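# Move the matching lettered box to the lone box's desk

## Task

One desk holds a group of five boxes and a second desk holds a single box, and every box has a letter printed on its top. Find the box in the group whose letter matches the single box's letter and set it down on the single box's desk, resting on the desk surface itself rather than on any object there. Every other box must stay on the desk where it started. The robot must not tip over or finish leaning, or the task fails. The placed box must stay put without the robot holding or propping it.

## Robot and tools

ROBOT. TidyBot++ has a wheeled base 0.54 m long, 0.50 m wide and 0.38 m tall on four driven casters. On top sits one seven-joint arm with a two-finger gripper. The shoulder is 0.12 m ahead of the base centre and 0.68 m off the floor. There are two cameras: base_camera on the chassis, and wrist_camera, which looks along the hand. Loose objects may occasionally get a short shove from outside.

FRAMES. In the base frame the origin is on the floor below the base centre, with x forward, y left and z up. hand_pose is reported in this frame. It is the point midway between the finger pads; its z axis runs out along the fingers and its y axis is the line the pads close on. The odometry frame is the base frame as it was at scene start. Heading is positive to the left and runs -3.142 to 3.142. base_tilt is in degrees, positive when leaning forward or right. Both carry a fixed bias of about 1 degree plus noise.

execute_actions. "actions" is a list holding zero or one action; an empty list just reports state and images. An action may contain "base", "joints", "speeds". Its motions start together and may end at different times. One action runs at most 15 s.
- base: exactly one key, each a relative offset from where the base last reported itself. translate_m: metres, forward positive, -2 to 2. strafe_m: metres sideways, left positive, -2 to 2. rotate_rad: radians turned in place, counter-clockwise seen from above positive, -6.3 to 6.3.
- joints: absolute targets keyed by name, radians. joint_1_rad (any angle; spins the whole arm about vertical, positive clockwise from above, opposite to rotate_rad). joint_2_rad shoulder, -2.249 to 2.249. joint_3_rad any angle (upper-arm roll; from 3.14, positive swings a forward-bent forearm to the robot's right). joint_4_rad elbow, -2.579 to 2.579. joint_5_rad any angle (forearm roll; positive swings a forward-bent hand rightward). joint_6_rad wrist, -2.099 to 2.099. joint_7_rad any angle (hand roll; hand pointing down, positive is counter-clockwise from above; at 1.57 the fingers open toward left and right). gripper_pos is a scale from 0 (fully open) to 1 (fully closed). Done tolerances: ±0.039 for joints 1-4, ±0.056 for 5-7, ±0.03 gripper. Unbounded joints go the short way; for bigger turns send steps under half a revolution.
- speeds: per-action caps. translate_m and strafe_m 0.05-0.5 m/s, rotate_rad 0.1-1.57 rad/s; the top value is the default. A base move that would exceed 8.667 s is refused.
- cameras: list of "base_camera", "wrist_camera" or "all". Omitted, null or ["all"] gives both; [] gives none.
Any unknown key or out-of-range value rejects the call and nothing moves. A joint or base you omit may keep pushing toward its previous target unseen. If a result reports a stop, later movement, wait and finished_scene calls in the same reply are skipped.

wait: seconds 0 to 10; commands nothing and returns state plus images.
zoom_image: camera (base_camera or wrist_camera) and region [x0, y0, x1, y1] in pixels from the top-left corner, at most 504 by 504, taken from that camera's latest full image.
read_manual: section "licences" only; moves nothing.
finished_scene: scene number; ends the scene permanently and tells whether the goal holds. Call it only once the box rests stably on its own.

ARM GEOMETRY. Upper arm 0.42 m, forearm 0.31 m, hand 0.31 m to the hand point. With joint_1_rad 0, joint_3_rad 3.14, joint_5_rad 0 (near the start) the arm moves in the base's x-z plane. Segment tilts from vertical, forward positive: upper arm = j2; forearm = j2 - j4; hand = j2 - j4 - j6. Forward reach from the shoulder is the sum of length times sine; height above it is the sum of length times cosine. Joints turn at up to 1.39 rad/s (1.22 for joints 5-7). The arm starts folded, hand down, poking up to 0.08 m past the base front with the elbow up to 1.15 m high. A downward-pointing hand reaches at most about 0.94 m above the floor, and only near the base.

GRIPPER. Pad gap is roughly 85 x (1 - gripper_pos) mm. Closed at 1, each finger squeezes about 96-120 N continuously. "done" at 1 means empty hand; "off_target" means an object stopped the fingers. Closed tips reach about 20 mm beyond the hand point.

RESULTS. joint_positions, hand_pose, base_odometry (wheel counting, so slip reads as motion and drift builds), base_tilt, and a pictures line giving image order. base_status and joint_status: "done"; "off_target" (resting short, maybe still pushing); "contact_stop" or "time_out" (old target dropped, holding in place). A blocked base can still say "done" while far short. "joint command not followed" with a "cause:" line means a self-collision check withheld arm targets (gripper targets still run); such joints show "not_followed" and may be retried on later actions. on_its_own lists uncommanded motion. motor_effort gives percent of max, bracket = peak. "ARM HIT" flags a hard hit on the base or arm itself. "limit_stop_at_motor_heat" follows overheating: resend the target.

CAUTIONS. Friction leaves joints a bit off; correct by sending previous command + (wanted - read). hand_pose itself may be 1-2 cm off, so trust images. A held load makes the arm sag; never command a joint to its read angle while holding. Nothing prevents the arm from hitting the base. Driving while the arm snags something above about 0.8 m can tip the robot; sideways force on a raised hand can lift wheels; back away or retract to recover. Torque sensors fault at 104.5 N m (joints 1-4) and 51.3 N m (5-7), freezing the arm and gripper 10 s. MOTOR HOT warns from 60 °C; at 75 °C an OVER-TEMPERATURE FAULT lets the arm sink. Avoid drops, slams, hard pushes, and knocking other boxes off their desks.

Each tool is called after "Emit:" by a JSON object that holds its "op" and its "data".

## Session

Emit:
{"op": "execute_actions", "data": {"actions": []}}

Scene clock: 0.00 s.
base_odometry: x=+0.000 y=+0.000 heading=+0.000 (m, m, rad; odometry frame)
base_tilt: forward=+0.3 right=-0.2 (deg)
base_status: not commanded
joint_positions: joint_1_rad=+0.037 joint_2_rad=-0.380 joint_3_rad=+3.097 joint_4_rad=-2.498 joint_5_rad=-0.036 joint_6_rad=-0.841 joint_7_rad=+1.534 gripper_pos=+0.000
joint_status: not commanded
motor_effort: joint_1_rad=-1 joint_2_rad=+0 joint_3_rad=-1 joint_4_rad=+11 joint_5_rad=-1 joint_6_rad=+0 joint_7_rad=+0 (%)
hand_pose: x=+0.2874 y=+0.0091 z=+0.6026 quat_wxyz=(-0.008, +0.995, -0.026, +0.091) (m; base frame)
pictures: base_camera, wrist_camera
Images, in order (width x height): base_camera 644x364, wrist_camera 644x476.

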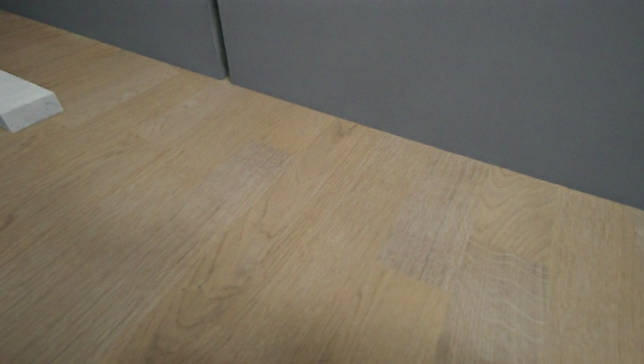

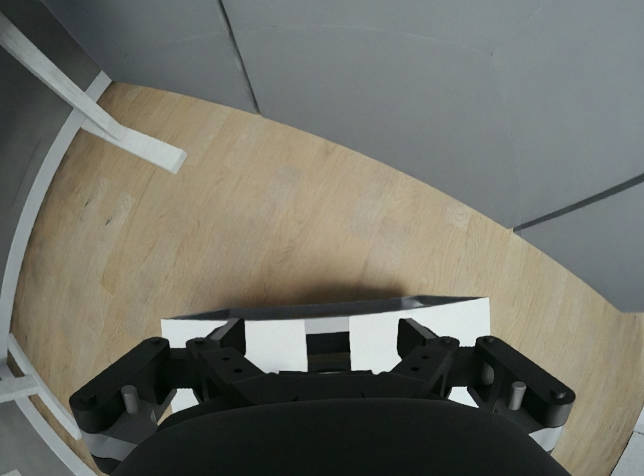

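Emit:
{"op": "execute_actions", "data": {"actions": [{"base":{"rotate_rad":-2.0},"joints":{"joint_1_rad":-3.05,"joint_2_rad":-0.3,"joint_3_rad":3.17,"joint_5_rad":0.04,"joint_4_rad":-0.6,"joint_6_rad":-2.0,"joint_7_rad":1.6}}]}}

Scene clock: 5.60 s.
base_odometry: x=+0.000 y=+0.000 heading=-1.999 (m, m, rad; odometry frame)
base_tilt: forward=+0.3 right=-0.2 (deg)
base_status: done
joint_positions: joint_1_rad=-3.039 joint_2_rad=-0.316 joint_3_rad=+3.150 joint_4_rad=-0.615 joint_5_rad=-0.003 joint_6_rad=-1.966 joint_7_rad=+1.575 gripper_pos=+0.000
joint_status: all done
motor_effort: joint_1_rad=-1(2) joint_2_rad=+2(7) joint_3_rad=+0(1) joint_4_rad=+9(18) joint_5_rad=-1(1) joint_6_rad=+7(7) joint_7_rad=+0(1) (%)
hand_pose: x=-0.0810 y=+0.0215 z=+1.1829 quat_wxyz=(-0.424, +0.048, +0.904, +0.022) (m; base frame)
pictures: base_camera, wrist_camera
Images, in order (width x height): base_camera 644x364, wrist_camera 644x476.

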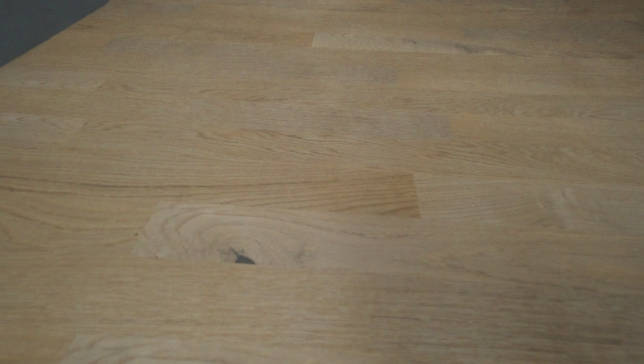

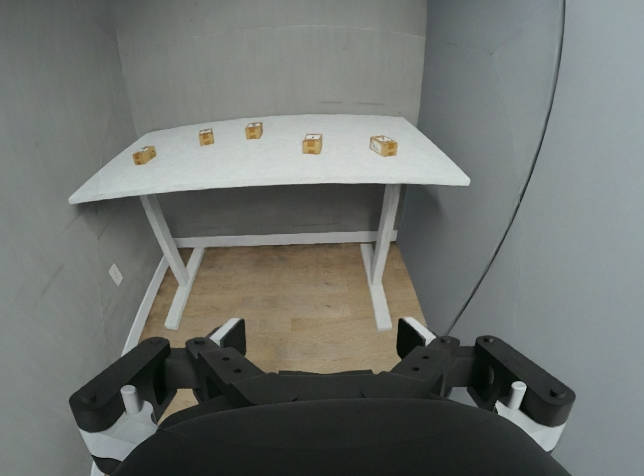

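Emit:
{"op": "execute_actions", "data": {"actions": [{"base":{"rotate_rad":-0.07}}], "cameras": []}}

Emit:
{"op": "execute_actions", "data": {"actions": [{"base":{"translate_m":1.0},"joints":{"joint_1_rad":-1.0}}]}}

Scene clock: 8.63 s.
base_odometry: x=+0.000 y=+0.000 heading=-2.068 (m, m, rad; odometry frame)
base_tilt: forward=+0.3 right=-0.2 (deg)
base_status: done
joint_positions: joint_1_rad=-3.039 joint_2_rad=-0.314 joint_3_rad=+3.151 joint_4_rad=-0.615 joint_5_rad=-0.002 joint_6_rad=-1.966 joint_7_rad=+1.575 gripper_pos=+0.000
joint_status: not commanded
motor_effort: joint_1_rad=+0(1) joint_2_rad=+2(3) joint_3_rad=+0(0) joint_4_rad=+8(8) joint_5_rad=+0(1) joint_6_rad=+7(7) joint_7_rad=+0(0) (%)
hand_pose: x=-0.0819 y=+0.0220 z=+1.1825 quat_wxyz=(-0.423, +0.049, +0.905, +0.022) (m; base frame)
pictures: none
No camera images: the call's "cameras" was empty. Leave "cameras" out to get every camera's image.

Scene clock: 12.00 s.
base_odometry: x=-0.478 y=-0.878 heading=-2.069 (m, m, rad; odometry frame)
base_tilt: forward=+0.3 right=-0.2 (deg)
base_status: done
joint_positions: joint_1_rad=-1.011 joint_2_rad=-0.297 joint_3_rad=+3.156 joint_4_rad=-0.615 joint_5_rad=+0.002 joint_6_rad=-1.966 joint_7_rad=+1.575 gripper_pos=+0.000
joint_status: all done
motor_effort: joint_1_rad=+0(1) joint_2_rad=+2(2) joint_3_rad=-1(2) joint_4_rad=+9(10) joint_5_rad=+0(2) joint_6_rad=+6(7) joint_7_rad=+1(1) (%)
hand_pose: x=+0.2343 y=+0.1762 z=+1.1790 quat_wxyz=(-0.199, +0.799, +0.435, +0.365) (m; base frame)
pictures: base_camera, wrist_camera
Images, in order (width x height): base_camera 644x364, wrist_camera 644x476.

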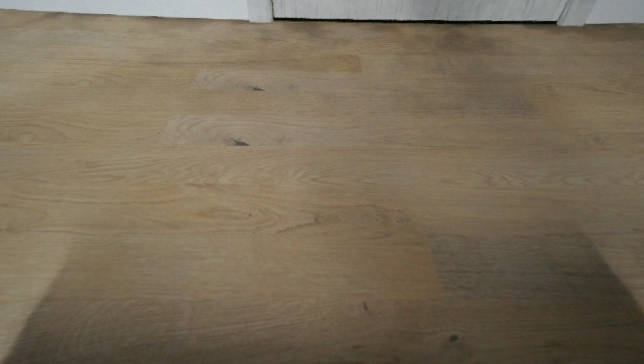

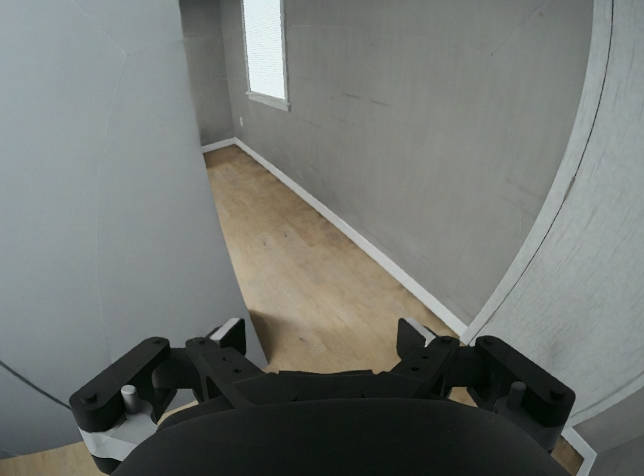

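Emit:
{"op": "execute_actions", "data": {"actions": [{"base":{"translate_m":0.72},"joints":{"joint_1_rad":-1.57}}]}}

Emit:
{"op": "execute_actions", "data": {"actions": [{"base":{"strafe_m":1.6},"joints":{"joint_1_rad":-2.8,"joint_6_rad":-1.85}}]}}

Scene clock: 16.33 s.
base_odometry: x=-0.824 y=-1.510 heading=-2.070 (m, m, rad; odometry frame)
base_tilt: forward=+0.3 right=-0.2 (deg)
base_status: done
joint_positions: joint_1_rad=-1.559 joint_2_rad=-0.299 joint_3_rad=+3.157 joint_4_rad=-0.615 joint_5_rad=+0.003 joint_6_rad=-1.967 joint_7_rad=+1.575 gripper_pos=+0.000
joint_status: all done
motor_effort: joint_1_rad=+0(1) joint_2_rad=+2(4) joint_3_rad=+0(1) joint_4_rad=+8(9) joint_5_rad=+0(1) joint_6_rad=+7(7) joint_7_rad=+0(0) (%)
hand_pose: x=+0.1264 y=+0.2095 z=+1.1795 quat_wxyz=(-0.291, +0.652, +0.634, +0.298) (m; base frame)
pictures: base_camera, wrist_camera
Images, in order (width x height): base_camera 644x364, wrist_camera 644x476.

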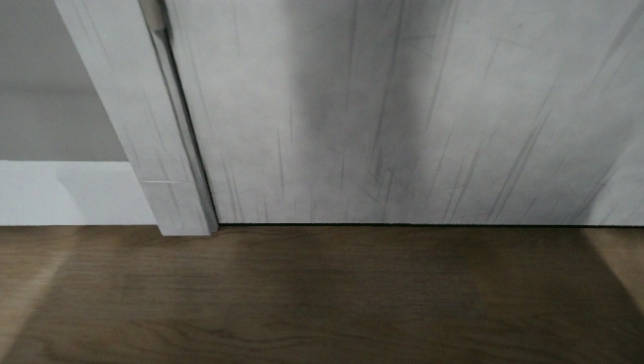

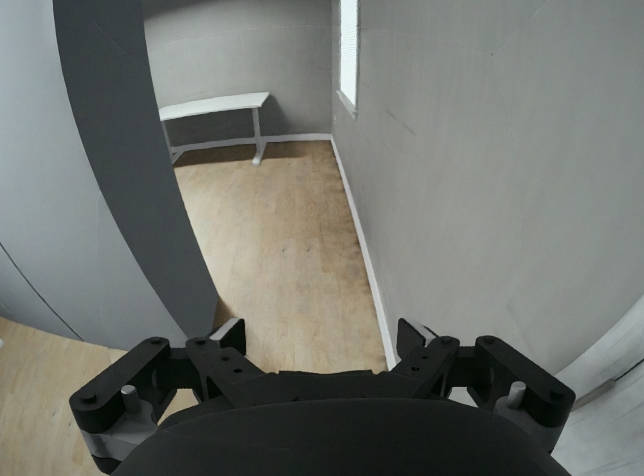

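Scene clock: 20.90 s.
base_odometry: x=+0.581 y=-2.277 heading=-2.070 (m, m, rad; odometry frame)
base_tilt: forward=+0.3 right=-0.2 (deg)
base_status: done
joint_positions: joint_1_rad=-2.789 joint_2_rad=-0.304 joint_3_rad=+3.158 joint_4_rad=-0.612 joint_5_rad=+0.004 joint_6_rad=-1.884 joint_7_rad=+1.575 gripper_pos=+0.000
joint_status: all done
motor_effort: joint_1_rad=+0(1) joint_2_rad=+1(6) joint_3_rad=+0(1) joint_4_rad=+9(9) joint_5_rad=+1(1) joint_6_rad=+7(7) joint_7_rad=+0(0) (%)
hand_pose: x=-0.0882 y=+0.0824 z=+1.2016 quat_wxyz=(-0.449, +0.163, +0.874, +0.084) (m; base frame)
pictures: base_camera, wrist_camera
Images, in order (width x height): base_camera 644x364, wrist_camera 644x476.

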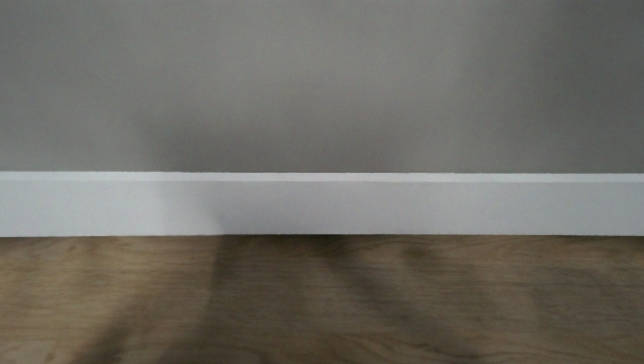

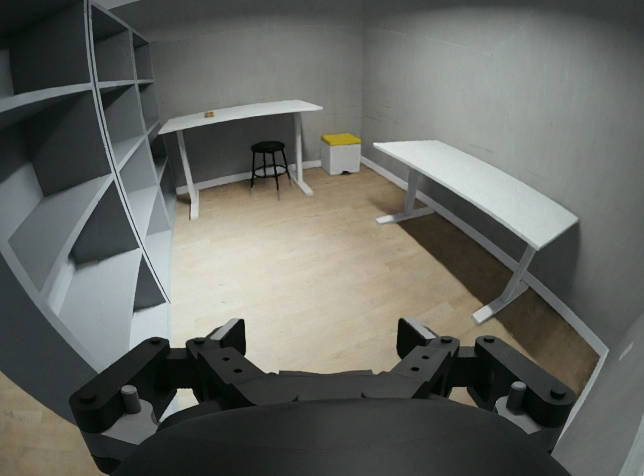

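Emit:
{"op": "execute_actions", "data": {"actions": [{"base":{"translate_m":-1.9},"joints":{"joint_1_rad":-3.15,"joint_2_rad":0.3,"joint_4_rad":-0.2,"joint_6_rad":-1.8}}], "cameras": ["wrist_camera"]}}

Emit:
{"op": "zoom_image", "data": {"camera": "wrist_camera", "region": [200,100,360,220]}}

Scene clock: 36.23 s.
base_odometry: x=+1.492 y=-0.610 heading=-2.071 (m, m, rad; odometry frame)
base_tilt: forward=+0.3 right=-0.2 (deg)
base_status: done
joint_positions: joint_1_rad=-3.141 joint_2_rad=+0.306 joint_3_rad=+3.158 joint_4_rad=-0.216 joint_5_rad=+0.004 joint_6_rad=-1.830 joint_7_rad=+1.575 gripper_pos=+0.000
joint_status: all done
motor_effort: joint_1_rad=+0(1) joint_2_rad=-25(30) joint_3_rad=+0(1) joint_4_rad=+11(13) joint_5_rad=+0(1) joint_6_rad=+6(7) joint_7_rad=+0(0) (%)
hand_pose: x=-0.3855 y=+0.0058 z=+1.1365 quat_wxyz=(-0.385, +0.006, +0.923, +0.008) (m; base frame)
pictures: wrist_camera
Images, in order (width x height): wrist_camera 644x476.

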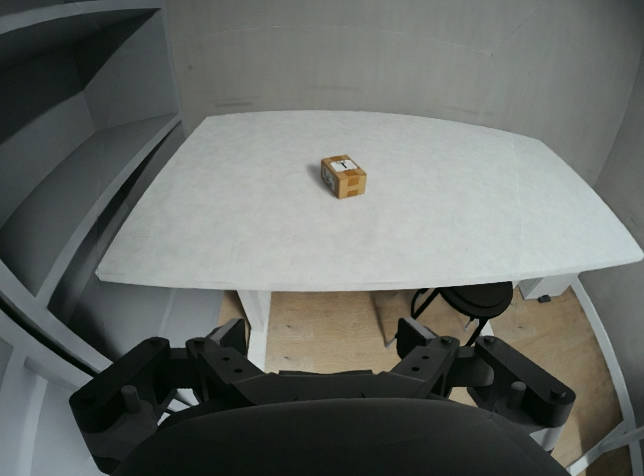

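Region (200, 100, 360, 220) of wrist_camera's 644x476 image, scaled by 3.150; it fills the top 378 rows of this view, and the rest is white.

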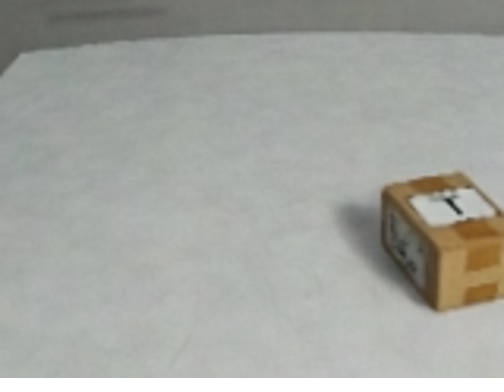

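Emit:
{"op": "execute_actions", "data": {"actions": [{"base":{"translate_m":1.9},"joints":{"joint_2_rad":0,"joint_6_rad":-2.0}}], "cameras": ["base_camera"]}}

Emit:
{"op": "execute_actions", "data": {"actions": [{"base":{"strafe_m":-1.8}}], "cameras": ["base_camera"]}}

Emit:
{"op": "execute_actions", "data": {"actions": [{"base":{"translate_m":-2.0},"joints":{"joint_2_rad":0.3}}], "cameras": ["wrist_camera"]}}

Emit:
{"op": "zoom_image", "data": {"camera": "wrist_camera", "region": [40,60,340,260]}}

Scene clock: 44.43 s.
base_odometry: x=+0.582 y=-2.278 heading=-2.070 (m, m, rad; odometry frame)
base_tilt: forward=+0.3 right=-0.2 (deg)
base_status: done
joint_positions: joint_1_rad=-3.142 joint_2_rad=-0.004 joint_3_rad=+3.158 joint_4_rad=-0.205 joint_5_rad=+0.005 joint_6_rad=-1.969 joint_7_rad=+1.575 gripper_pos=+0.000
joint_status: all done
motor_effort: joint_1_rad=+0(2) joint_2_rad=-9(33) joint_3_rad=+0(1) joint_4_rad=+8(14) joint_5_rad=+0(0) joint_6_rad=+7(7) joint_7_rad=+0(0) (%)
hand_pose: x=-0.1992 y=+0.0052 z=+1.2352 quat_wxyz=(-0.467, +0.007, +0.884, +0.006) (m; base frame)
pictures: base_camera
Images, in order (width x height): base_camera 644x364.

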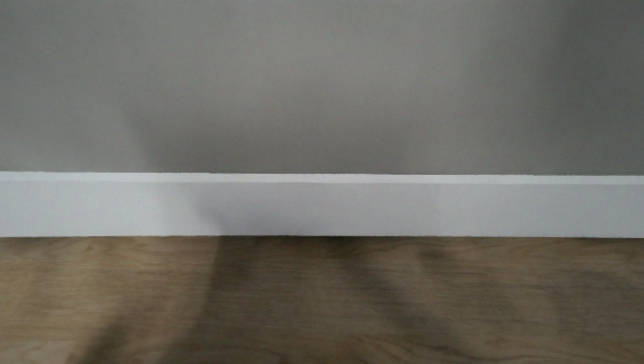

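Scene clock: 49.40 s.
base_odometry: x=-0.998 y=-1.416 heading=-2.070 (m, m, rad; odometry frame)
base_tilt: forward=+0.3 right=-0.2 (deg)
base_status: done
joint_positions: joint_1_rad=-3.142 joint_2_rad=-0.004 joint_3_rad=+3.158 joint_4_rad=-0.205 joint_5_rad=+0.006 joint_6_rad=-1.969 joint_7_rad=+1.575 gripper_pos=+0.000
joint_status: not commanded
motor_effort: joint_1_rad=+0(1) joint_2_rad=-8(10) joint_3_rad=+0(2) joint_4_rad=+7(8) joint_5_rad=-1(1) joint_6_rad=+7(7) joint_7_rad=+0(1) (%)
hand_pose: x=-0.1993 y=+0.0052 z=+1.2352 quat_wxyz=(-0.467, +0.007, +0.884, +0.006) (m; base frame)
pictures: base_camera
Images, in order (width x height): base_camera 644x364.

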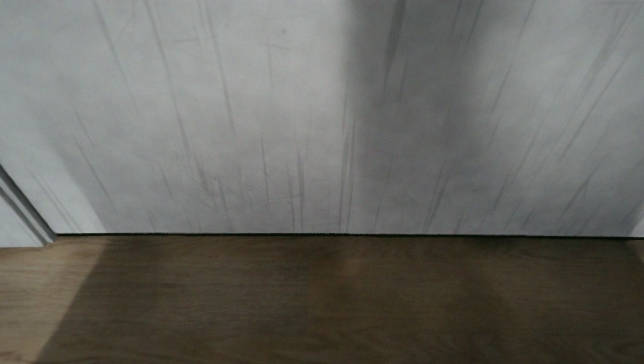

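Scene clock: 54.90 s.
base_odometry: x=-0.041 y=+0.340 heading=-2.070 (m, m, rad; odometry frame)
base_tilt: forward=+0.3 right=-0.2 (deg)
base_status: done
joint_positions: joint_1_rad=-3.142 joint_2_rad=+0.306 joint_3_rad=+3.158 joint_4_rad=-0.202 joint_5_rad=+0.006 joint_6_rad=-1.969 joint_7_rad=+1.575 gripper_pos=+0.000
joint_status: all done
motor_effort: joint_1_rad=+0(1) joint_2_rad=-23(30) joint_3_rad=+0(0) joint_4_rad=+11(13) joint_5_rad=+0(1) joint_6_rad=+5(8) joint_7_rad=+0(0) (%)
hand_pose: x=-0.3528 y=+0.0051 z=+1.1125 quat_wxyz=(-0.326, +0.006, +0.945, +0.008) (m; base frame)
pictures: wrist_camera
Images, in order (width x height): wrist_camera 644x476.

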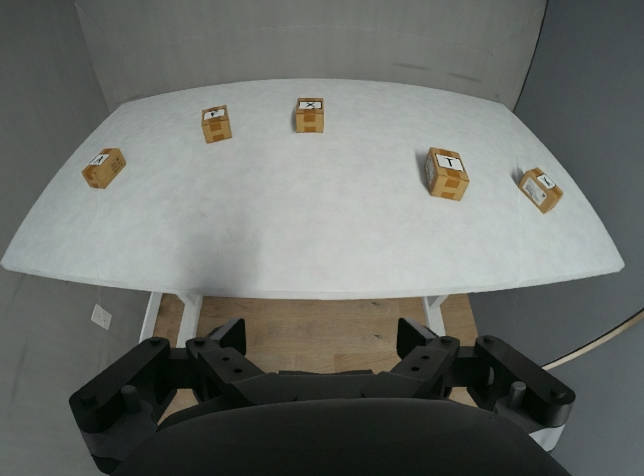

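Region (40, 60, 340, 260) of wrist_camera's 644x476 image, scaled by 1.680.

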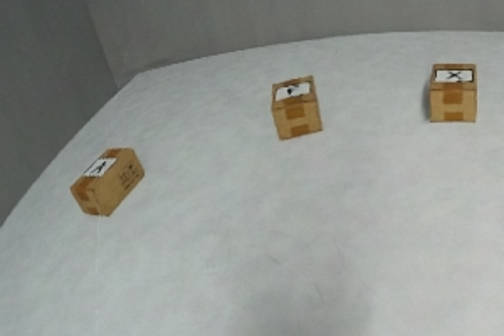

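Emit:
{"op": "execute_actions", "data": {"actions": [{"base":{"strafe_m":0.18}}], "cameras": ["wrist_camera"]}}

Emit:
{"op": "execute_actions", "data": {"actions": [{"base":{"translate_m":-0.25}}], "cameras": ["wrist_camera"]}}

Scene clock: 59.23 s.
base_odometry: x=+0.117 y=+0.254 heading=-2.070 (m, m, rad; odometry frame)
base_tilt: forward=+0.3 right=-0.2 (deg)
base_status: done
joint_positions: joint_1_rad=-3.144 joint_2_rad=+0.306 joint_3_rad=+3.158 joint_4_rad=-0.202 joint_5_rad=+0.006 joint_6_rad=-1.969 joint_7_rad=+1.575 gripper_pos=+0.000
joint_status: not commanded
motor_effort: joint_1_rad=+0(3) joint_2_rad=-24(25) joint_3_rad=-1(1) joint_4_rad=+11(11) joint_5_rad=+0(1) joint_6_rad=+5(5) joint_7_rad=+0(0) (%)
hand_pose: x=-0.3527 y=+0.0045 z=+1.1126 quat_wxyz=(-0.326, +0.005, +0.945, +0.007) (m; base frame)
pictures: wrist_camera
Images, in order (width x height): wrist_camera 644x476.

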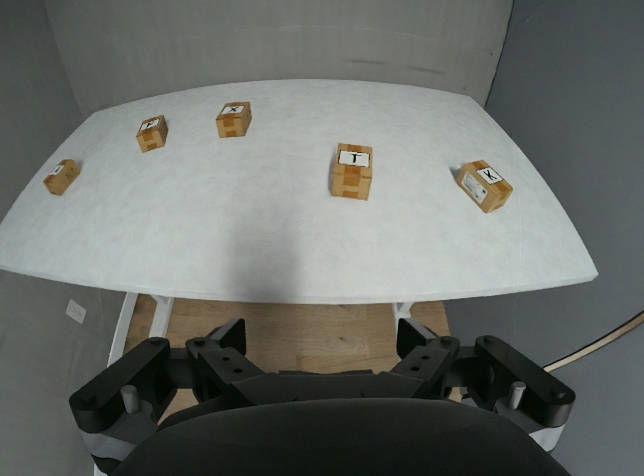

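Scene clock: 61.13 s.
base_odometry: x=+0.237 y=+0.474 heading=-2.070 (m, m, rad; odometry frame)
base_tilt: forward=+0.3 right=-0.2 (deg)
base_status: done
joint_positions: joint_1_rad=-3.144 joint_2_rad=+0.307 joint_3_rad=+3.158 joint_4_rad=-0.202 joint_5_rad=+0.006 joint_6_rad=-1.970 joint_7_rad=+1.575 gripper_pos=+0.000
joint_status: not commanded
motor_effort: joint_1_rad=+0(1) joint_2_rad=-25(28) joint_3_rad=-1(0) joint_4_rad=+11(12) joint_5_rad=+0(0) joint_6_rad=+5(6) joint_7_rad=+0(0) (%)
hand_pose: x=-0.3530 y=+0.0045 z=+1.1119 quat_wxyz=(-0.325, +0.005, +0.946, +0.007) (m; base frame)
pictures: wrist_camera
Images, in order (width x height): wrist_camera 644x476.

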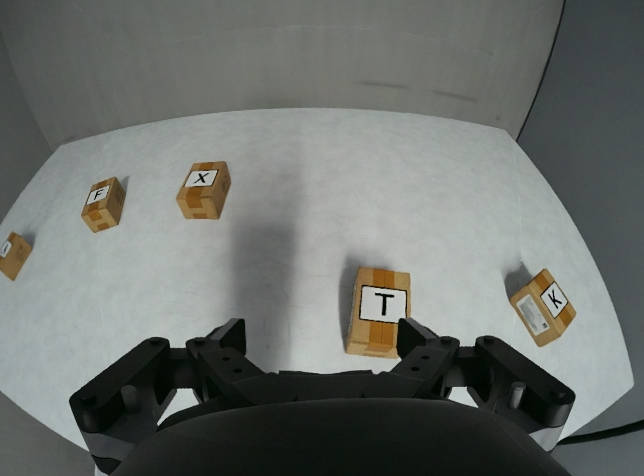

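Emit:
{"op": "execute_actions", "data": {"actions": [{"base":{"translate_m":-0.08},"joints":{"joint_1_rad":-3.0,"joint_2_rad":0.055,"joint_4_rad":-0.865,"joint_6_rad":-1.535}}], "cameras": ["wrist_camera"]}}

Scene clock: 66.53 s.
base_odometry: x=+0.276 y=+0.544 heading=-2.070 (m, m, rad; odometry frame)
base_tilt: forward=+0.3 right=-0.2 (deg)
base_status: done
joint_positions: joint_1_rad=-3.012 joint_2_rad=+0.065 joint_3_rad=+3.158 joint_4_rad=-0.849 joint_5_rad=+0.006 joint_6_rad=-1.569 joint_7_rad=+1.575 gripper_pos=+0.000
joint_status: all done
motor_effort: joint_1_rad=+0(1) joint_2_rad=-20(27) joint_3_rad=-1(1) joint_4_rad=+15(16) joint_5_rad=+0(1) joint_6_rad=+6(6) joint_7_rad=+0(0) (%)
hand_pose: x=-0.3430 y=+0.0680 z=+1.0474 quat_wxyz=(-0.322, +0.068, +0.944, +0.027) (m; base frame)
pictures: wrist_camera
Images, in order (width x height): wrist_camera 644x476.

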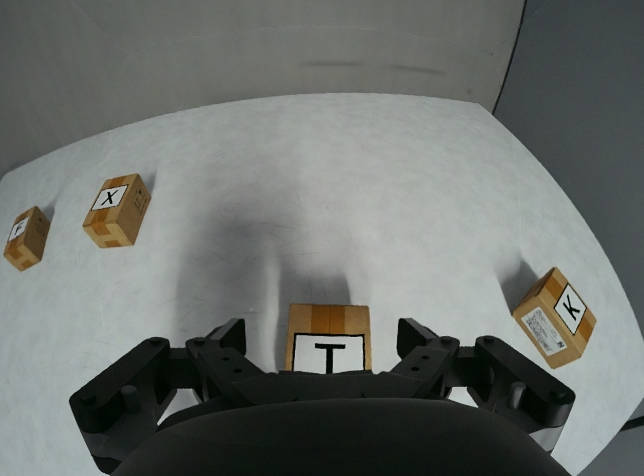

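Emit:
{"op": "execute_actions", "data": {"actions": [{"joints":{"joint_1_rad":-2.99,"joint_2_rad":-0.047,"joint_4_rad":-1.173,"joint_6_rad":-1.33}}], "cameras": ["wrist_camera"]}}

Scene clock: 71.10 s.
base_odometry: x=+0.276 y=+0.544 heading=-2.070 (m, m, rad; odometry frame)
base_tilt: forward=+0.3 right=-0.2 (deg)
base_status: not commanded
joint_positions: joint_1_rad=-3.003 joint_2_rad=-0.032 joint_3_rad=+3.158 joint_4_rad=-1.159 joint_5_rad=+0.006 joint_6_rad=-1.364 joint_7_rad=+1.575 gripper_pos=+0.000
joint_status: all done
motor_effort: joint_1_rad=+0(0) joint_2_rad=-19(19) joint_3_rad=-2(1) joint_4_rad=+17(18) joint_5_rad=-1(0) joint_6_rad=+5(6) joint_7_rad=+1(0) (%)
hand_pose: x=-0.3346 y=+0.0714 z=+0.9898 quat_wxyz=(-0.319, +0.072, +0.945, +0.028) (m; base frame)
pictures: wrist_camera
Images, in order (width x height): wrist_camera 644x476.

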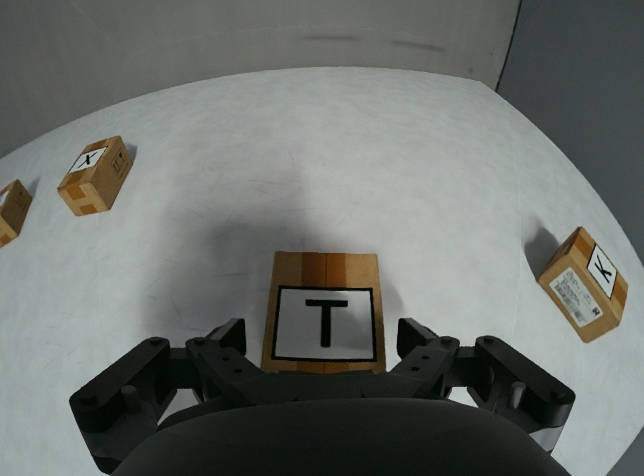

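Emit:
{"op": "execute_actions", "data": {"actions": [{"joints":{"gripper_pos":1}}], "cameras": []}}

Emit:
{"op": "execute_actions", "data": {"actions": [{"joints":{"joint_2_rad":-0.35}}], "cameras": ["wrist_camera"]}}

Emit:
{"op": "execute_actions", "data": {"actions": [{"base":{"translate_m":2.0}}], "cameras": []}}

Emit:
{"op": "execute_actions", "data": {"actions": [{"base":{"translate_m":0.3}}], "cameras": ["base_camera"]}}

Emit:
{"op": "execute_actions", "data": {"actions": [{"base":{"strafe_m":1.65}}], "cameras": ["base_camera"]}}

Emit:
{"op": "execute_actions", "data": {"actions": [{"base":{"translate_m":-2.0},"joints":{"joint_1_rad":-2.75,"joint_2_rad":-0.2}}], "cameras": ["wrist_camera"]}}

Scene clock: 77.13 s.
base_odometry: x=+0.276 y=+0.544 heading=-2.070 (m, m, rad; odometry frame)
base_tilt: forward=+0.3 right=-0.2 (deg)
base_status: not commanded
joint_positions: joint_1_rad=-3.003 joint_2_rad=-0.036 joint_3_rad=+3.158 joint_4_rad=-1.162 joint_5_rad=+0.006 joint_6_rad=-1.361 joint_7_rad=+1.575 gripper_pos=+0.353
joint_status: gripper_pos off_target (ended at +0.353, target +1.000)
motor_effort: joint_1_rad=+0(0) joint_2_rad=-18(19) joint_3_rad=-1(1) joint_4_rad=+17(19) joint_5_rad=-1(2) joint_6_rad=+5(6) joint_7_rad=+0(0) (%)
hand_pose: x=-0.3336 y=+0.0714 z=+0.9905 quat_wxyz=(-0.320, +0.072, +0.944, +0.028) (m; base frame)
pictures: none
No camera images: the call's "cameras" was empty. Leave "cameras" out to get every camera's image.

Scene clock: 78.77 s.
base_odometry: x=+0.276 y=+0.544 heading=-2.070 (m, m, rad; odometry frame)
base_tilt: forward=+0.3 right=-0.2 (deg)
base_status: not commanded
joint_positions: joint_1_rad=-3.003 joint_2_rad=-0.352 joint_3_rad=+3.158 joint_4_rad=-1.168 joint_5_rad=+0.006 joint_6_rad=-1.361 joint_7_rad=+1.575 gripper_pos=+0.353
joint_status: all done
motor_effort: joint_1_rad=+0(0) joint_2_rad=-5(20) joint_3_rad=+0(1) joint_4_rad=+17(19) joint_5_rad=+0(0) joint_6_rad=+8(8) joint_7_rad=+0(0) (%)
hand_pose: x=-0.2162 y=+0.0551 z=+1.1148 quat_wxyz=(-0.462, +0.068, +0.883, +0.037) (m; base frame)
pictures: wrist_camera
Images, in order (width x height): wrist_camera 644x476.

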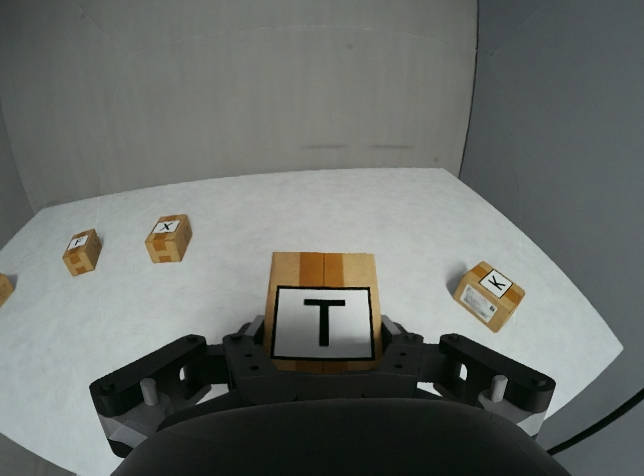

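Scene clock: 84.23 s.
base_odometry: x=-0.682 y=-1.212 heading=-2.070 (m, m, rad; odometry frame)
base_tilt: forward=+0.3 right=-0.2 (deg)
base_status: done
joint_positions: joint_1_rad=-3.001 joint_2_rad=-0.349 joint_3_rad=+3.160 joint_4_rad=-1.169 joint_5_rad=+0.008 joint_6_rad=-1.361 joint_7_rad=+1.575 gripper_pos=+0.353
joint_status: not commanded
motor_effort: joint_1_rad=-1(1) joint_2_rad=-5(9) joint_3_rad=+0(2) joint_4_rad=+16(17) joint_5_rad=+0(0) joint_6_rad=+8(9) joint_7_rad=+1(0) (%)
hand_pose: x=-0.2173 y=+0.0573 z=+1.1136 quat_wxyz=(-0.461, +0.070, +0.884, +0.038) (m; base frame)
pictures: none
No camera images: the call's "cameras" was empty. Leave "cameras" out to get every camera's image.

Scene clock: 86.27 s.
base_odometry: x=-0.825 y=-1.475 heading=-2.070 (m, m, rad; odometry frame)
base_tilt: forward=+0.3 right=-0.2 (deg)
base_status: done
joint_positions: joint_1_rad=-3.001 joint_2_rad=-0.353 joint_3_rad=+3.160 joint_4_rad=-1.169 joint_5_rad=+0.008 joint_6_rad=-1.361 joint_7_rad=+1.575 gripper_pos=+0.353
joint_status: not commanded
motor_effort: joint_1_rad=+0(1) joint_2_rad=-5(9) joint_3_rad=-1(1) joint_4_rad=+17(18) joint_5_rad=-1(0) joint_6_rad=+8(8) joint_7_rad=+0(0) (%)
hand_pose: x=-0.2157 y=+0.0570 z=+1.1149 quat_wxyz=(-0.462, +0.070, +0.883, +0.039) (m; base frame)
pictures: base_camera
Images, in order (width x height): base_camera 644x364.

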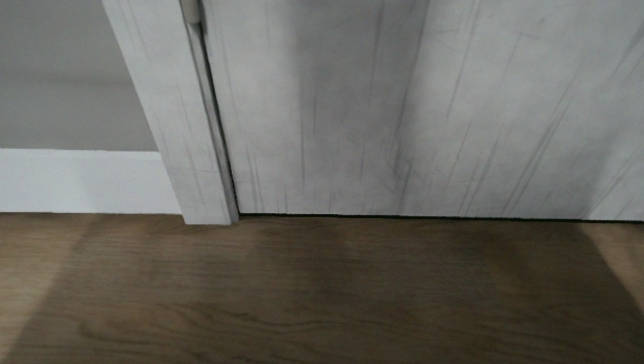

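Scene clock: 90.93 s.
base_odometry: x=+0.623 y=-2.266 heading=-2.070 (m, m, rad; odometry frame)
base_tilt: forward=+0.3 right=-0.2 (deg)
base_status: done
joint_positions: joint_1_rad=-2.999 joint_2_rad=-0.353 joint_3_rad=+3.161 joint_4_rad=-1.169 joint_5_rad=+0.008 joint_6_rad=-1.361 joint_7_rad=+1.575 gripper_pos=+0.353
joint_status: not commanded
motor_effort: joint_1_rad=+0(1) joint_2_rad=-5(6) joint_3_rad=+0(3) joint_4_rad=+16(17) joint_5_rad=+0(2) joint_6_rad=+8(8) joint_7_rad=+0(0) (%)
hand_pose: x=-0.2156 y=+0.0583 z=+1.1149 quat_wxyz=(-0.462, +0.072, +0.883, +0.039) (m; base frame)
pictures: base_camera
Images, in order (width x height): base_camera 644x364.

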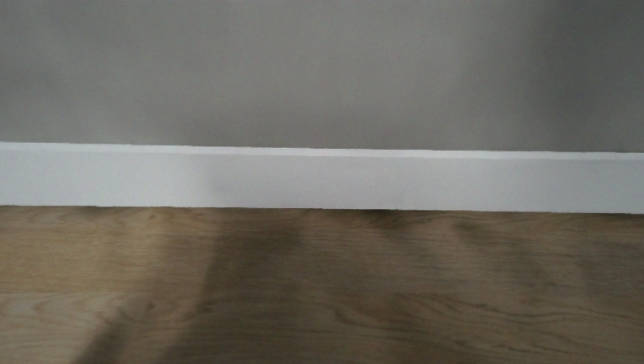

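Scene clock: 96.30 s.
base_odometry: x=+1.582 y=-0.511 heading=-2.070 (m, m, rad; odometry frame)
base_tilt: forward=+0.3 right=-0.3 (deg)
base_status: done
joint_positions: joint_1_rad=-2.758 joint_2_rad=-0.195 joint_3_rad=+3.161 joint_4_rad=-1.169 joint_5_rad=+0.008 joint_6_rad=-1.361 joint_7_rad=+1.575 gripper_pos=+0.353
joint_status: all done
motor_effort: joint_1_rad=+0(1) joint_2_rad=-12(15) joint_3_rad=-1(2) joint_4_rad=+18(18) joint_5_rad=-1(2) joint_6_rad=+7(8) joint_7_rad=+0(0) (%)
hand_pose: x=-0.2514 y=+0.1604 z=+1.0559 quat_wxyz=(-0.384, +0.183, +0.901, +0.081) (m; base frame)
pictures: wrist_camera
Images, in order (width x height): wrist_camera 644x476.

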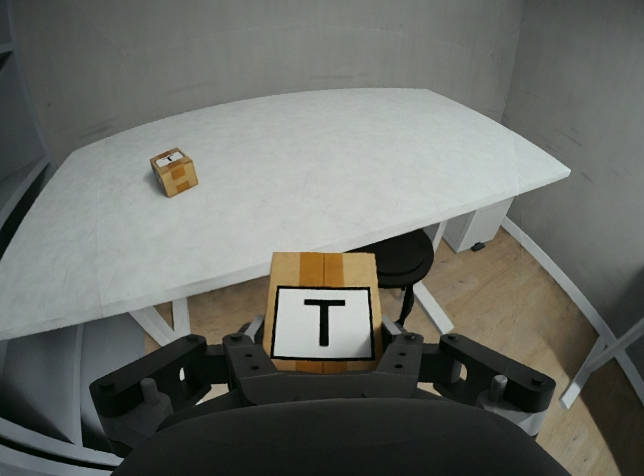

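Emit:
{"op": "execute_actions", "data": {"actions": [{"base":{"translate_m":-0.22}}], "cameras": []}}

Emit:
{"op": "execute_actions", "data": {"actions": [{"joints":{"joint_2_rad":-0.055}}], "cameras": []}}

Emit:
{"op": "execute_actions", "data": {"actions": [{"joints":{"joint_2_rad":-0.02}}], "cameras": ["wrist_camera"]}}

Scene clock: 100.80 s.
base_odometry: x=+1.688 y=-0.318 heading=-2.071 (m, m, rad; odometry frame)
base_tilt: forward=+0.3 right=-0.2 (deg)
base_status: done
joint_positions: joint_1_rad=-2.758 joint_2_rad=-0.189 joint_3_rad=+3.161 joint_4_rad=-1.169 joint_5_rad=+0.008 joint_6_rad=-1.360 joint_7_rad=+1.575 gripper_pos=+0.353
joint_status: not commanded
motor_effort: joint_1_rad=+0(1) joint_2_rad=-12(16) joint_3_rad=+0(1) joint_4_rad=+17(18) joint_5_rad=+0(1) joint_6_rad=+7(8) joint_7_rad=+1(0) (%)
hand_pose: x=-0.2533 y=+0.1612 z=+1.0536 quat_wxyz=(-0.381, +0.184, +0.902, +0.081) (m; base frame)
pictures: none
No camera images: the call's "cameras" was empty. Leave "cameras" out to get every camera's image.

Scene clock: 102.07 s.
base_odometry: x=+1.688 y=-0.318 heading=-2.071 (m, m, rad; odometry frame)
base_tilt: forward=+0.3 right=-0.2 (deg)
base_status: not commanded
joint_positions: joint_1_rad=-2.758 joint_2_rad=-0.047 joint_3_rad=+3.161 joint_4_rad=-1.170 joint_5_rad=+0.008 joint_6_rad=-1.359 joint_7_rad=+1.575 gripper_pos=+0.353
joint_status: all done
motor_effort: joint_1_rad=+0(0) joint_2_rad=-18(21) joint_3_rad=-1(1) joint_4_rad=+18(19) joint_5_rad=-1(0) joint_6_rad=+6(7) joint_7_rad=+0(1) (%)
hand_pose: x=-0.2986 y=+0.1795 z=+0.9924 quat_wxyz=(-0.317, +0.188, +0.927, +0.069) (m; base frame)
pictures: none
No camera images: the call's "cameras" was empty. Leave "cameras" out to get every camera's image.

Scene clock: 102.73 s.
base_odometry: x=+1.688 y=-0.318 heading=-2.071 (m, m, rad; odometry frame)
base_tilt: forward=+0.3 right=-0.2 (deg)
base_status: not commanded
joint_positions: joint_1_rad=-2.758 joint_2_rad=-0.041 joint_3_rad=+3.161 joint_4_rad=-1.168 joint_5_rad=+0.008 joint_6_rad=-1.358 joint_7_rad=+1.575 gripper_pos=+0.353
joint_status: all done
motor_effort: joint_1_rad=+0(1) joint_2_rad=-16(19) joint_3_rad=+0(1) joint_4_rad=+17(18) joint_5_rad=-1(0) joint_6_rad=+5(6) joint_7_rad=+0(0) (%)
hand_pose: x=-0.3010 y=+0.1805 z=+0.9906 quat_wxyz=(-0.315, +0.188, +0.928, +0.069) (m; base frame)
pictures: wrist_camera
Images, in order (width x height): wrist_camera 644x476.

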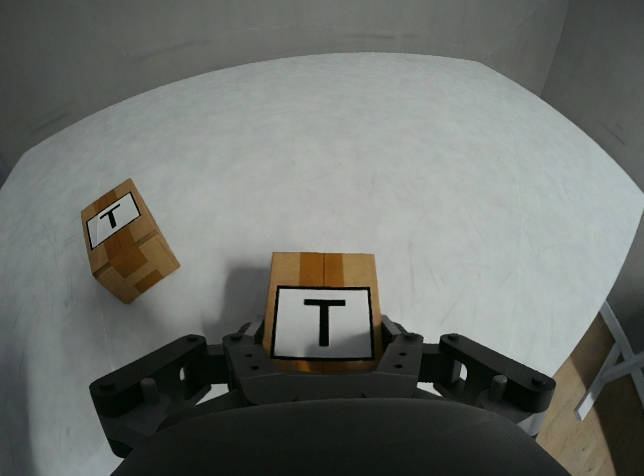

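Emit:
{"op": "execute_actions", "data": {"actions": [{"joints":{"gripper_pos":0,"joint_2_rad":-0.042}}], "cameras": []}}

Emit:
{"op": "execute_actions", "data": {"actions": [{"joints":{"joint_2_rad":-0.3}}], "cameras": ["wrist_camera"]}}

Emit:
{"op": "finished_scene", "data": {"scene": 2}}

Scene clock: 105.80 s.
base_odometry: x=+1.688 y=-0.318 heading=-2.071 (m, m, rad; odometry frame)
base_tilt: forward=+0.3 right=-0.2 (deg)
base_status: not commanded
joint_positions: joint_1_rad=-2.758 joint_2_rad=-0.041 joint_3_rad=+3.161 joint_4_rad=-1.168 joint_5_rad=+0.008 joint_6_rad=-1.358 joint_7_rad=+1.575 gripper_pos=+0.000
joint_status: all done
motor_effort: joint_1_rad=+0(0) joint_2_rad=-17(20) joint_3_rad=-1(0) joint_4_rad=+17(18) joint_5_rad=-2(1) joint_6_rad=+5(6) joint_7_rad=+0(0) (%)
hand_pose: x=-0.3008 y=+0.1804 z=+0.9906 quat_wxyz=(-0.315, +0.188, +0.928, +0.069) (m; base frame)
pictures: none
No camera images: the call's "cameras" was empty. Leave "cameras" out to get every camera's image.

Scene clock: 107.37 s.
base_odometry: x=+1.688 y=-0.318 heading=-2.071 (m, m, rad; odometry frame)
base_tilt: forward=+0.3 right=-0.2 (deg)
base_status: not commanded
joint_positions: joint_1_rad=-2.758 joint_2_rad=-0.306 joint_3_rad=+3.161 joint_4_rad=-1.168 joint_5_rad=+0.008 joint_6_rad=-1.358 joint_7_rad=+1.575 gripper_pos=+0.000
joint_status: all done
motor_effort: joint_1_rad=+0(0) joint_2_rad=-6(20) joint_3_rad=+0(1) joint_4_rad=+16(19) joint_5_rad=+0(0) joint_6_rad=+7(7) joint_7_rad=+0(0) (%)
hand_pose: x=-0.2111 y=+0.1442 z=+1.0994 quat_wxyz=(-0.435, +0.179, +0.878, +0.091) (m; base frame)
pictures: wrist_camera
Images, in order (width x height): wrist_camera 644x476.

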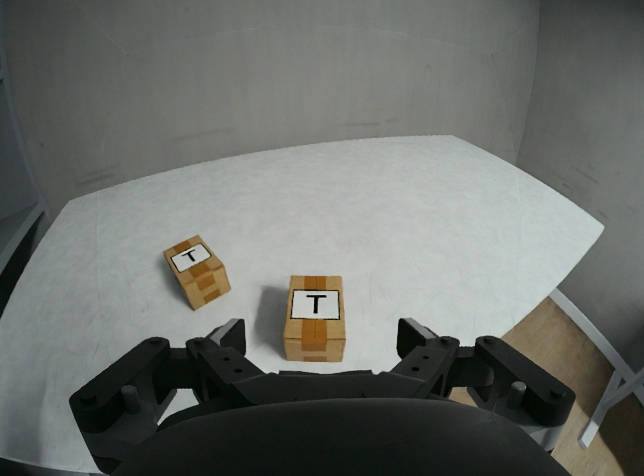

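The scene is finished: the task was done.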